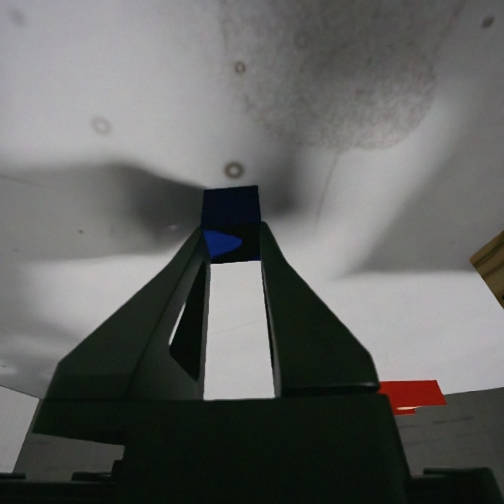

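Emit:
execute_actions --actions '[{"rows":[[-1.025,2.081,2.182,-1.015,-0.25,1.27,-0.805,0.91,2.07,1.057,-0.05,0.72,-0.69,-0.545],[-1.025,2.081,2.182,-1.015,-0.25,1.27,-0.805,0.93,2.045,1.057,-0.09,0.735,-0.68,-0.545],[-1.025,2.081,2.182,-1.015,-0.25,1.27,-0.805,0.95,2.02,1.057,-0.13,0.75,-0.67,-0.545],[-1.025,2.081,2.182,-1.015,-0.25,1.27,-0.805,0.97,1.99,1.057,-0.17,0.77,-0.66,-0.545],[-1.025,2.081,2.182,-1.015,-0.25,1.27,-0.805,0.99,1.96,1.057,-0.2,0.8,-0.65,-0.545],[-1.025,2.081,2.182,-1.015,-0.25,1.27,-0.805,1.01,1.93,1.057,-0.23,0.83,-0.65,-0.545],[-1.025,2.081,2.182,-1.015,-0.25,1.27,-0.805,1.025,1.89,1.057,-0.25,0.86,-0.65,-0.545],[-1.025,2.081,2.182,-1.015,-0.25,1.27,-0.805,1.035,1.85,1.057,-0.26,0.89,-0.65,-0.545],[-1.025,2.081,2.182,-1.015,-0.25,1.27,-0.805,1.04,1.81,1.06,-0.26,0.92,-0.65,-0.545],[-1.025,2.081,2.182,-1.015,-0.25,1.27,-0.805,1.04,1.77,1.07,-0.26,0.95,-0.65,-0.545],[-1.025,2.081,2.182,-1.015,-0.25,1.27,-0.805,1.04,1.74,1.09,-0.26,0.98,-0.65,-0.545],[-1.025,2.081,2.182,-1.015,-0.25,1.27,-0.805,1.03,1.72,1.12,-0.26,1.01,-0.65,-0.545],[-1.025,2.081,2.182,-1.015,-0.25,1.27,-0.805,1.02,1.72,1.15,-0.26,1.04,-0.65,-0.545],[-1.025,2.081,2.182,-1.015,-0.25,1.27,-0.805,1.01,1.74,1.19,-0.26,1.07,-0.65,-0.545],[-1.025,2.081,2.182,-1.015,-0.25,1.27,-0.805,1.0,1.76,1.23,-0.27,1.1,-0.65,-0.545]]}]' --pictures false

Emit:
execute_actions --actions '[{"rows":[[-1.025,2.081,2.182,-1.015,-0.25,1.27,-0.805,0.99,1.785,1.27,-0.28,1.115,-0.66,-0.545],[-1.025,2.081,2.182,-1.015,-0.25,1.27,-0.805,0.98,1.81,1.315,-0.29,1.115,-0.66,-0.545],[-1.025,2.081,2.182,-1.015,-0.25,1.27,-0.805,0.97,1.835,1.36,-0.3,1.115,-0.67,-0.545],[-1.025,2.081,2.182,-1.015,-0.25,1.27,-0.805,0.96,1.86,1.405,-0.31,1.115,-0.67,-0.545],[-1.025,2.081,2.182,-1.015,-0.25,1.27,-0.805,0.95,1.885,1.45,-0.32,1.115,-0.68,-0.545],[-1.025,2.081,2.182,-1.015,-0.25,1.27,-0.805,0.94,1.91,1.495,-0.33,1.115,-0.68,-0.545],[-1.025,2.081,2.182,-1.015,-0.25,1.27,-0.805,0.93,1.935,1.54,-0.335,1.115,-0.69,-0.545],[-1.025,2.081,2.182,-1.015,-0.25,1.27,-0.805,0.92,1.96,1.58,-0.335,1.11,-0.69,-0.545],[-1.025,2.081,2.182,-1.015,-0.25,1.27,-0.805,0.912,1.978,1.612,-0.335,1.11,-0.69,-0.545]],"steps":13}]' --pictures false

Emit:
execute_actions --actions '[{"rows":[[-1.025,2.081,2.182,-1.015,-0.25,1.27,-0.805,0.905,1.983,1.615,-0.3,1.09,-0.71,-0.545],[-1.025,2.081,2.182,-1.015,-0.25,1.27,-0.805,0.893,1.992,1.618,-0.275,1.075,-0.73,-0.545],[-1.025,2.081,2.182,-1.015,-0.25,1.27,-0.805,0.88,2.001,1.621,-0.25,1.06,-0.75,-0.545],[-1.025,2.081,2.182,-1.015,-0.25,1.27,-0.805,0.867,2.011,1.624,-0.225,1.048,-0.77,-0.545],[-1.025,2.081,2.182,-1.015,-0.25,1.27,-0.805,0.854,2.021,1.628,-0.2,1.036,-0.785,-0.545],[-1.025,2.081,2.182,-1.015,-0.25,1.27,-0.805,0.841,2.031,1.632,-0.18,1.025,-0.8,-0.545],[-1.025,2.081,2.182,-1.015,-0.25,1.27,-0.805,0.828,2.041,1.636,-0.16,1.015,-0.815,-0.545],[-1.025,2.081,2.182,-1.015,-0.25,1.27,-0.805,0.815,2.051,1.64,-0.14,1.005,-0.83,-0.545],[-1.025,2.081,2.182,-1.015,-0.25,1.27,-0.805,0.802,2.061,1.645,-0.12,0.995,-0.845,-0.545],[-1.025,2.081,2.182,-1.015,-0.25,1.27,-0.805,0.789,2.071,1.65,-0.105,0.985,-0.86,-0.545],[-1.025,2.081,2.182,-1.015,-0.25,1.27,-0.805,0.777,2.08,1.654,-0.095,0.98,-0.865,-0.545],[-1.025,2.081,2.182,-1.015,-0.25,1.27,-0.805,0.765,2.089,1.657,-0.095,0.98,-0.865,-0.545]]}]'

Scene clock: 491.10 s of 5550.00 s.
left_arm: end_effector_position=(+0.4890, +0.0297, +0.2210) grip_measured=-0.791 end_effector_quat_wxyz=(+0.156, +0.770, +0.584, -0.203) | right_arm: end_effector_position=(+0.2883, +0.0111, +0.1555) grip_measured=-0.513 end_effector_quat_wxyz=(+0.135, -0.646, +0.748, -0.074)
Joint positions: left_arm=[-0.98   2.083  2.136 -1.018 -0.275  1.268  0.01 ] | right_arm=[ 1.015  1.743  1.15  -0.245  0.974 -0.661  0.023]
Joint velocities: left_arm=[-0.012  0.007 -0.012 -0.081  0.037  0.007 -0.001] | right_arm=[-0.232 -0.007  1.223 -0.037  0.93  -0.051  0.   ]
Joint torques (N m, as the arm reports them, + toward a larger angle): left_arm=[-12.68 -11.28  10.1    0.65   0.63   0.02] | right_arm=[ 6.15 -4.49  4.76  0.36 -0.01  0.1 ]
Steps of this call (steps 1 to 15: the robot went on to your last target; steps 16 to 90: nothing new was sent; then 41.57 s passed at rest; steps 91 to 105: all 15 steps of this action). Readings (joint positions):
91: left_arm=[-0.980 2.083 2.136 -1.018 -0.275 1.268] | right_arm=[0.890 2.088 1.040 -0.039 0.729 -0.684]
92: left_arm=[-0.980 2.083 2.136 -1.018 -0.275 1.268] | right_arm=[0.891 2.086 1.040 -0.044 0.729 -0.684]
94: left_arm=[-0.980 2.083 2.136 -1.018 -0.275 1.268] | right_arm=[0.905 2.066 1.040 -0.082 0.738 -0.680]
98: left_arm=[-0.980 2.083 2.136 -1.018 -0.275 1.268] | right_arm=[0.982 1.954 1.040 -0.181 0.796 -0.668]
105: the state above

Scene clock: 491.53 s of 5550.00 s.
left_arm: end_effector_position=(+0.4890, +0.0297, +0.2210) grip_measured=-0.791 end_effector_quat_wxyz=(+0.156, +0.770, +0.584, -0.203) | right_arm: end_effector_position=(+0.3850, +0.0362, +0.1332) grip_measured=-0.513 end_effector_quat_wxyz=(+0.141, -0.576, +0.788, -0.163)
Joint positions: left_arm=[-0.98   2.083  2.136 -1.018 -0.275  1.268  0.01 ] | right_arm=[ 0.899  1.983  1.583 -0.306  1.093 -0.683  0.023]
Joint velocities: left_arm=[-0.012 -0.012  0.007  0.007  0.081  0.007 -0.   ] | right_arm=[-0.051  0.076  0.002 -0.256  0.022 -0.051 -0.   ]
Joint torques (N m, as the arm reports them, + toward a larger angle): left_arm=[-12.72 -11.26  10.1    0.65   0.62   0.01] | right_arm=[ 9.01 -8.36  7.02  0.61  0.3  -0.02]
Steps of this call (steps 1 to 13: all 13 steps of this action). Readings (joint positions):
1: left_arm=[-0.980 2.083 2.136 -1.018 -0.275 1.268] | right_arm=[1.006 1.747 1.193 -0.246 1.001 -0.661]
2: left_arm=[-0.980 2.083 2.136 -1.018 -0.275 1.268] | right_arm=[0.996 1.757 1.237 -0.249 1.024 -0.661]
4: left_arm=[-0.980 2.083 2.136 -1.018 -0.275 1.268] | right_arm=[0.974 1.795 1.325 -0.258 1.057 -0.662]
8: left_arm=[-0.980 2.083 2.136 -1.018 -0.275 1.268] | right_arm=[0.931 1.906 1.496 -0.288 1.087 -0.673]
13: the state above

Scene clock: 492.03 s of 5550.00 s.
left_arm: end_effector_position=(+0.4890, +0.0297, +0.2210) grip_measured=-0.791 end_effector_quat_wxyz=(+0.156, +0.770, +0.584, -0.203) | right_arm: end_effector_position=(+0.4130, +0.0173, +0.0648) grip_measured=-0.513 end_effector_quat_wxyz=(+0.123, -0.582, +0.784, -0.178)
Joint positions: left_arm=[-0.98   2.083  2.136 -1.018 -0.275  1.268  0.01 ] | right_arm=[ 0.748  2.093  1.628 -0.139  1.004 -0.841  0.023]
Joint velocities: left_arm=[-0.002  0.007 -0.017  0.007 -0.066  0.051 -0.   ] | right_arm=[-0.164  0.129 -0.002  0.11  -0.168 -0.095  0.   ]
Joint torques (N m, as the arm reports them, + toward a larger angle): left_arm=[-12.72 -11.3   10.12   0.66   0.62   0.01] | right_arm=[10.02 -9.54  6.72  0.99 -0.02 -0.03]
Steps of this call (steps 1 to 15: all 15 steps of this action). Readings (joint positions):
1: left_arm=[-0.980 2.083 2.136 -1.018 -0.275 1.268] | right_arm=[0.898 1.985 1.583 -0.308 1.093 -0.687]
2: left_arm=[-0.980 2.083 2.136 -1.018 -0.275 1.268] | right_arm=[0.896 1.987 1.583 -0.306 1.091 -0.694]
4: left_arm=[-0.980 2.083 2.136 -1.018 -0.275 1.268] | right_arm=[0.888 1.995 1.588 -0.291 1.081 -0.716]
8: left_arm=[-0.980 2.083 2.136 -1.018 -0.275 1.268] | right_arm=[0.840 2.028 1.609 -0.226 1.048 -0.769]
15: the state above
camera_calibration (this result's frames):
cam_left_wrist: T_world_to_cam=[[-0.973112, 0.20827, 0.0983709, 0.440418], [0.217901, 0.970822, 0.100121, -0.12198], [-0.0746485, 0.118864, -0.990101, 0.365715], [0, 0, 0, 1]] pos_world=[0.482455, -0.0167755, 0.330983]
cam_right_wrist: T_world_to_cam=[[0.84277, -0.3093, 0.440536, -0.378644], [-0.538204, -0.470989, 0.698932, 0.175585], [-0.00869216, -0.826137, -0.563402, 0.172904], [0, 0, 0, 1]] pos_world=[0.415113, 0.108427, 0.141498]

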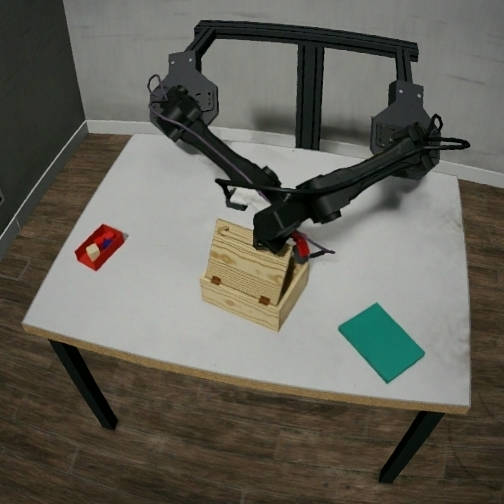

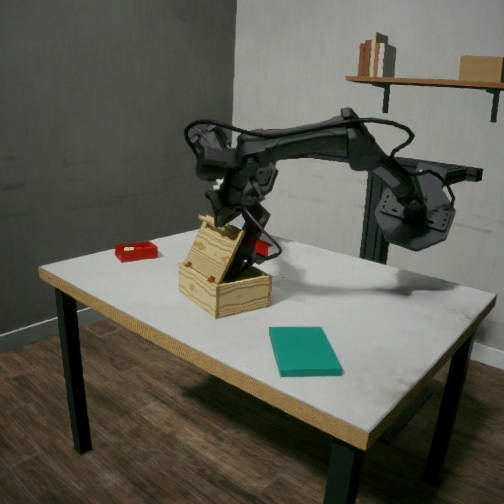

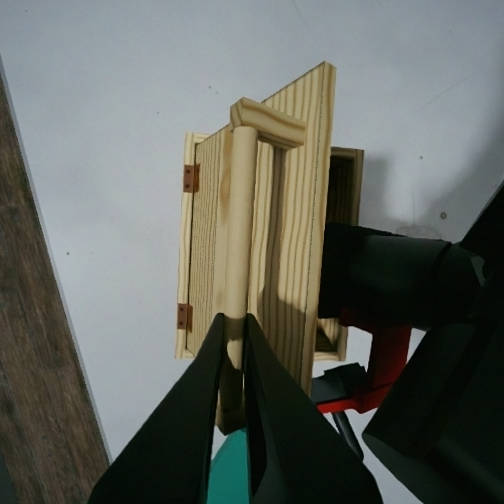

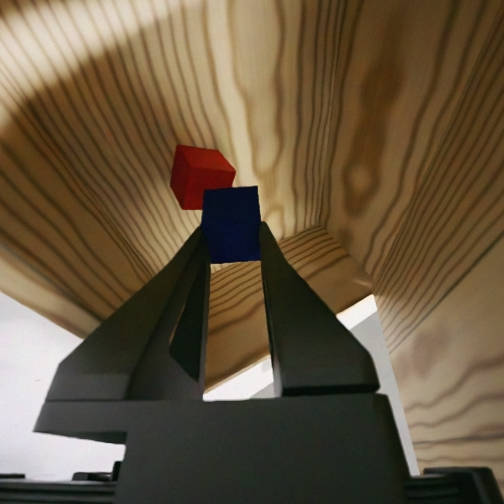

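Emit:
execute_actions --actions '[{"rows":[[-1.025,2.081,2.182,-1.015,-0.25,1.27,-0.805,0.765,2.089,1.657,-0.095,0.98,-0.865,-0.46],[-1.025,2.081,2.182,-1.015,-0.25,1.27,-0.805,0.765,2.089,1.657,-0.095,0.98,-0.865,-0.38],[-1.025,2.081,2.182,-1.015,-0.25,1.27,-0.805,0.765,2.089,1.657,-0.095,0.98,-0.865,-0.33],[-1.025,2.081,2.182,-1.015,-0.25,1.27,-0.805,0.78,2.07,1.63,-0.13,1.01,-0.84,-0.33],[-1.025,2.081,2.182,-1.015,-0.25,1.27,-0.805,0.795,2.056,1.62,-0.17,1.03,-0.82,-0.33],[-1.025,2.081,2.182,-1.015,-0.25,1.27,-0.805,0.812,2.043,1.615,-0.2,1.05,-0.8,-0.33],[-1.025,2.081,2.182,-1.015,-0.25,1.27,-0.805,0.829,2.03,1.61,-0.23,1.065,-0.78,-0.33],[-1.025,2.081,2.182,-1.015,-0.25,1.27,-0.805,0.846,2.017,1.605,-0.26,1.08,-0.76,-0.33],[-1.025,2.081,2.182,-1.015,-0.25,1.27,-0.805,0.863,2.004,1.6,-0.29,1.095,-0.74,-0.33],[-1.025,2.081,2.182,-1.015,-0.25,1.27,-0.805,0.88,1.99,1.59,-0.31,1.11,-0.72,-0.33],[-1.025,2.081,2.182,-1.015,-0.25,1.27,-0.805,0.897,1.975,1.58,-0.32,1.115,-0.7,-0.33],[-1.025,2.081,2.182,-1.015,-0.25,1.27,-0.805,0.914,1.955,1.56,-0.32,1.115,-0.69,-0.33],[-1.025,2.081,2.182,-1.015,-0.25,1.27,-0.805,0.925,1.93,1.52,-0.31,1.115,-0.68,-0.33],[-1.025,2.081,2.182,-1.015,-0.25,1.27,-0.805,0.935,1.9,1.47,-0.29,1.115,-0.67,-0.33],[-1.025,2.081,2.182,-1.015,-0.25,1.27,-0.805,0.94,1.86,1.41,-0.27,1.115,-0.66,-0.33]]}]' --pictures false

Emit:
execute_actions --actions '[{"rows":[[-1.025,2.081,2.182,-1.015,-0.25,1.27,-0.805,0.945,1.82,1.34,-0.25,1.115,-0.65,-0.33],[-1.025,2.081,2.182,-1.015,-0.25,1.27,-0.805,0.945,1.78,1.27,-0.23,1.115,-0.65,-0.33],[-1.025,2.081,2.182,-1.015,-0.25,1.27,-0.805,0.945,1.74,1.2,-0.21,1.115,-0.65,-0.33],[-1.025,2.081,2.182,-1.015,-0.25,1.27,-0.805,0.945,1.7,1.13,-0.19,1.115,-0.65,-0.33],[-1.025,2.081,2.182,-1.015,-0.25,1.27,-0.805,0.945,1.65,1.06,-0.16,1.11,-0.64,-0.33],[-1.025,2.081,2.182,-1.015,-0.25,1.27,-0.805,0.94,1.6,0.99,-0.13,1.09,-0.62,-0.33],[-1.025,2.081,2.182,-1.015,-0.25,1.27,-0.805,0.93,1.55,0.92,-0.1,1.06,-0.6,-0.33],[-1.025,2.081,2.182,-1.015,-0.25,1.27,-0.805,0.9,1.5,0.85,-0.06,1.02,-0.57,-0.33],[-1.025,2.081,2.182,-1.015,-0.25,1.27,-0.805,0.86,1.45,0.78,-0.02,0.98,-0.54,-0.33],[-1.025,2.081,2.182,-1.015,-0.25,1.27,-0.805,0.81,1.4,0.71,0.03,0.93,-0.51,-0.33],[-1.025,2.081,2.182,-1.015,-0.25,1.27,-0.805,0.75,1.35,0.64,0.08,0.88,-0.48,-0.33],[-1.025,2.081,2.182,-1.015,-0.25,1.27,-0.805,0.69,1.31,0.58,0.13,0.83,-0.45,-0.33],[-1.025,2.081,2.182,-1.015,-0.25,1.27,-0.805,0.63,1.28,0.52,0.18,0.78,-0.42,-0.33],[-1.025,2.081,2.182,-1.015,-0.25,1.27,-0.805,0.57,1.26,0.47,0.23,0.73,-0.39,-0.33],[-1.025,2.081,2.182,-1.015,-0.25,1.27,-0.805,0.51,1.25,0.43,0.29,0.68,-0.36,-0.33]]}]' --pictures false

Emit:
execute_actions --actions '[{"rows":[[-1.025,2.081,2.182,-1.015,-0.25,1.27,-0.805,0.45,1.25,0.4,0.35,0.62,-0.32,-0.2],[-1.025,2.081,2.182,-1.015,-0.25,1.27,-0.805,0.39,1.25,0.38,0.41,0.56,-0.28,-0.1],[-1.025,2.081,2.182,-1.015,-0.25,1.27,-0.805,0.33,1.25,0.37,0.47,0.5,-0.24,0],[-1.025,2.081,2.182,-1.015,-0.25,1.27,-0.805,0.27,1.25,0.36,0.53,0.44,-0.2,0.1],[-1.025,2.081,2.182,-1.015,-0.25,1.27,-0.805,0.21,1.25,0.35,0.59,0.38,-0.16,0.2],[-1.025,2.081,2.182,-1.015,-0.25,1.27,-0.805,0.15,1.25,0.345,0.65,0.32,-0.12,0.3],[-1.025,2.081,2.182,-1.015,-0.25,1.27,-0.805,0.09,1.26,0.345,0.71,0.26,-0.08,0.4],[-1.025,2.081,2.182,-1.015,-0.25,1.27,-0.805,0.03,1.27,0.345,0.77,0.2,-0.04,0.5],[-1.025,2.081,2.182,-1.015,-0.25,1.27,-0.805,-0.03,1.28,0.345,0.82,0.15,0,0.6],[-1.025,2.081,2.182,-1.015,-0.25,1.27,-0.805,-0.09,1.29,0.345,0.87,0.1,0.04,0.7],[-1.025,2.081,2.182,-1.015,-0.25,1.27,-0.805,-0.15,1.31,0.345,0.92,0.05,0.08,0.8],[-1.025,2.081,2.182,-1.015,-0.25,1.27,-0.805,-0.21,1.33,0.345,0.96,0,0.11,0.9],[-1.025,2.081,2.182,-1.015,-0.25,1.27,-0.805,-0.27,1.35,0.345,1.0,-0.04,0.14,1],[-1.025,2.081,2.182,-1.015,-0.25,1.27,-0.805,-0.33,1.37,0.345,1.04,-0.08,0.17,1],[-1.025,2.081,2.182,-1.015,-0.25,1.27,-0.805,-0.39,1.39,0.345,1.07,-0.12,0.19,1]]}]' --pictures false

Emit:
execute_actions --actions '[{"rows":[[-1.025,2.081,2.182,-1.015,-0.25,1.27,-0.805,-0.45,1.41,0.345,1.1,-0.15,0.21,1],[-1.025,2.081,2.182,-1.015,-0.25,1.27,-0.805,-0.5,1.435,0.345,1.12,-0.17,0.225,1],[-1.025,2.081,2.182,-1.015,-0.25,1.27,-0.805,-0.54,1.46,0.345,1.14,-0.19,0.225,1],[-1.025,2.081,2.182,-1.015,-0.25,1.27,-0.805,-0.57,1.485,0.345,1.155,-0.195,0.225,1],[-1.025,2.081,2.182,-1.015,-0.25,1.27,-0.805,-0.59,1.51,0.345,1.155,-0.195,0.225,1],[-1.025,2.081,2.182,-1.015,-0.25,1.27,-0.805,-0.6,1.53,0.345,1.155,-0.195,0.225,1],[-1.025,2.081,2.182,-1.015,-0.25,1.27,-0.805,-0.6,1.543,0.345,1.155,-0.195,0.225,1]]}]'

Scene clock: 549.10 s of 5550.00 s.
left_arm: end_effector_position=(+0.4890, +0.0297, +0.2210) grip_measured=-0.791 end_effector_quat_wxyz=(+0.156, +0.770, +0.584, -0.203) | right_arm: end_effector_position=(+0.3779, +0.0327, +0.1393) grip_measured=-0.332 end_effector_quat_wxyz=(+0.148, -0.589, +0.779, -0.156)
Joint positions: left_arm=[-0.98   2.083  2.136 -1.018 -0.275  1.268  0.01 ] | right_arm=[ 0.911  1.936  1.508 -0.258  1.082 -0.723  0.031]
Joint velocities: left_arm=[-0.002 -0.002 -0.017  0.022 -0.007 -0.037  0.   ] | right_arm=[ 0.437 -0.984 -1.243 -0.007  0.095  0.403  0.   ]
Joint torques (N m, as the arm reports them, + toward a larger angle): left_arm=[-12.72 -11.3   10.1    0.65   0.63   0.02] | right_arm=[ 7.68 -8.63  3.07  0.53  0.41  0.13]
Steps of this call (steps 1 to 30: the robot went on to your last target; steps 31 to 100: nothing new was sent; then 53.23 s passed at rest; steps 101 to 115: all 15 steps of this action). Readings (joint positions):
101: left_arm=[-0.980 2.083 2.136 -1.018 -0.275 1.268] | right_arm=[0.744 2.098 1.628 -0.113 0.990 -0.862]
102: left_arm=[-0.980 2.083 2.136 -1.018 -0.275 1.268] | right_arm=[0.744 2.098 1.628 -0.113 0.990 -0.863]
104: left_arm=[-0.980 2.083 2.136 -1.018 -0.275 1.268] | right_arm=[0.745 2.098 1.628 -0.114 0.991 -0.861]
108: left_arm=[-0.980 2.083 2.136 -1.018 -0.275 1.268] | right_arm=[0.774 2.075 1.620 -0.173 1.025 -0.824]
115: the state above

Scene clock: 549.60 s of 5550.00 s.
left_arm: end_effector_position=(+0.4890, +0.0297, +0.2210) grip_measured=-0.791 end_effector_quat_wxyz=(+0.156, +0.770, +0.584, -0.203) | right_arm: end_effector_position=(+0.2752, -0.1995, +0.1067) grip_measured=-0.332 end_effector_quat_wxyz=(+0.092, -0.437, +0.883, -0.141)
Joint positions: left_arm=[-0.98   2.083  2.136 -1.018 -0.275  1.268  0.01 ] | right_arm=[ 0.6    1.292  0.521  0.082  0.861 -0.483  0.031]
Joint velocities: left_arm=[-0.027 -0.002  0.007 -0.022  0.007  0.007 -0.   ] | right_arm=[-1.775 -0.711 -1.404  1.297 -1.062  0.755 -0.   ]
Joint torques (N m, as the arm reports them, + toward a larger angle): left_arm=[-12.75 -11.28  10.14   0.66   0.63   0.01] | right_arm=[ 4.15 -4.27  2.97  0.72  0.    0.06]
Steps of this call (steps 1 to 15: all 15 steps of this action). Readings (joint positions):
1: left_arm=[-0.980 2.083 2.136 -1.018 -0.275 1.268] | right_arm=[0.924 1.900 1.458 -0.253 1.084 -0.711]
2: left_arm=[-0.980 2.083 2.136 -1.018 -0.275 1.268] | right_arm=[0.933 1.859 1.398 -0.246 1.086 -0.700]
4: left_arm=[-0.980 2.083 2.136 -1.018 -0.275 1.268] | right_arm=[0.937 1.775 1.264 -0.227 1.091 -0.686]
8: left_arm=[-0.980 2.083 2.136 -1.018 -0.275 1.268] | right_arm=[0.930 1.602 0.972 -0.167 1.077 -0.645]
15: the state above

Scene clock: 550.10 s of 5550.00 s.
left_arm: end_effector_position=(+0.4890, +0.0297, +0.2210) grip_measured=-0.791 end_effector_quat_wxyz=(+0.156, +0.770, +0.584, -0.203) | right_arm: end_effector_position=(+0.3592, -0.3742, +0.0802) grip_measured=+1.000 end_effector_quat_wxyz=(+0.302, +0.062, +0.949, -0.068)
Joint positions: left_arm=[-0.98   2.083  2.136 -1.018 -0.275  1.268  0.01 ] | right_arm=[-0.284  1.346  0.351  0.878  0.077  0.051  0.094]
Joint velocities: left_arm=[ 0.002  0.012 -0.002 -0.066 -0.007  0.066  0.001] | right_arm=[-1.663  0.603  0.012  1.267 -1.326  0.828  0.   ]
Joint torques (N m, as the arm reports them, + toward a larger angle): left_arm=[-12.75 -11.26  10.11   0.67   0.62   0.02] | right_arm=[-0.83 -4.91  1.58  1.33  0.01  0.02]
Steps of this call (steps 1 to 15: all 15 steps of this action). Readings (joint positions):
1: left_arm=[-0.980 2.083 2.136 -1.018 -0.275 1.268] | right_arm=[0.539 1.274 0.475 0.130 0.820 -0.453]
2: left_arm=[-0.980 2.083 2.136 -1.018 -0.275 1.268] | right_arm=[0.479 1.267 0.437 0.177 0.773 -0.422]
4: left_arm=[-0.980 2.083 2.136 -1.018 -0.275 1.268] | right_arm=[0.365 1.267 0.385 0.271 0.669 -0.354]
8: left_arm=[-0.980 2.083 2.136 -1.018 -0.275 1.268] | right_arm=[0.131 1.267 0.351 0.484 0.443 -0.208]
15: the state above

Scene clock: 550.60 s of 5550.00 s.
left_arm: end_effector_position=(+0.4890, +0.0297, +0.2210) grip_measured=-0.791 end_effector_quat_wxyz=(+0.156, +0.770, +0.584, -0.203) | right_arm: end_effector_position=(+0.3455, -0.4518, +0.0722) grip_measured=+1.000 end_effector_quat_wxyz=(+0.331, +0.156, +0.929, -0.061)
Joint positions: left_arm=[-0.98   2.083  2.136 -1.018 -0.275  1.268  0.01 ] | right_arm=[-0.589  1.543  0.351  1.121 -0.178  0.213  0.094]
Joint velocities: left_arm=[-0.007  0.002 -0.007 -0.081 -0.007  0.066  0.   ] | right_arm=[-0.007  0.002  0.002  0.183 -0.11   0.051  0.   ]
Joint torques (N m, as the arm reports them, + toward a larger angle): left_arm=[-12.72 -11.26  10.14   0.67   0.62   0.01] | right_arm=[-2.41 -5.52  0.74  1.54 -0.02  0.08]
Steps of this call (steps 1 to 15: all 15 steps of this action). Readings (joint positions):
1: left_arm=[-0.980 2.083 2.136 -1.018 -0.275 1.268] | right_arm=[-0.343 1.368 0.351 0.919 0.033 0.080]
2: left_arm=[-0.980 2.083 2.136 -1.018 -0.275 1.268] | right_arm=[-0.401 1.390 0.351 0.956 -0.006 0.108]
4: left_arm=[-0.980 2.083 2.136 -1.018 -0.275 1.268] | right_arm=[-0.500 1.437 0.351 1.021 -0.067 0.148]
8: left_arm=[-0.980 2.083 2.136 -1.018 -0.275 1.268] | right_arm=[-0.588 1.524 0.351 1.088 -0.130 0.191]
15: the state above
camera_calibration (this result's frames):
cam_left_wrist: T_world_to_cam=[[-0.973112, 0.20827, 0.0983709, 0.440418], [0.217901, 0.970822, 0.100121, -0.12198], [-0.0746485, 0.118864, -0.990101, 0.365715], [0, 0, 0, 1]] pos_world=[0.482455, -0.0167755, 0.330983]
cam_right_wrist: T_world_to_cam=[[-0.381792, -0.924187, -0.0106215, -0.292299], [-0.903335, 0.370697, 0.2158, 0.454399], [-0.195502, 0.0919855, -0.97638, 0.29804], [0, 0, 0, 1]] pos_world=[0.357145, -0.465999, 0.189836]

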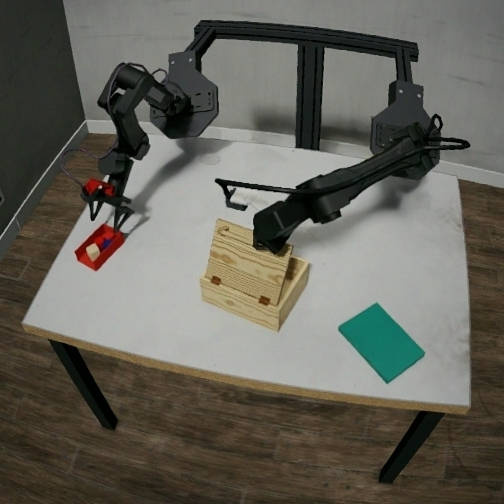

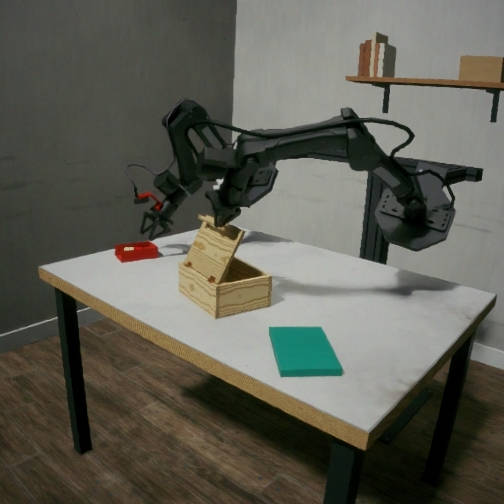

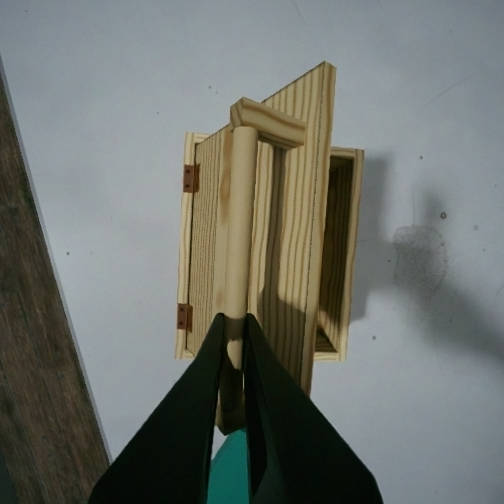

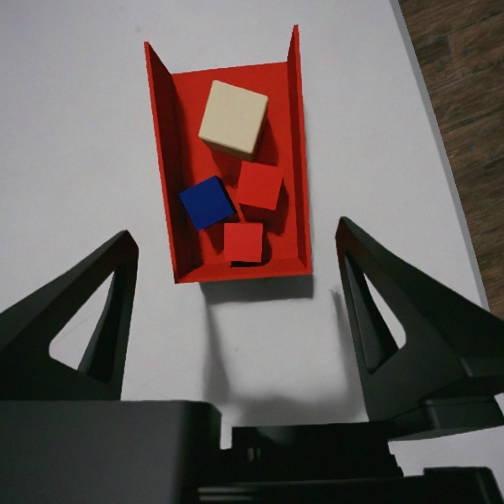

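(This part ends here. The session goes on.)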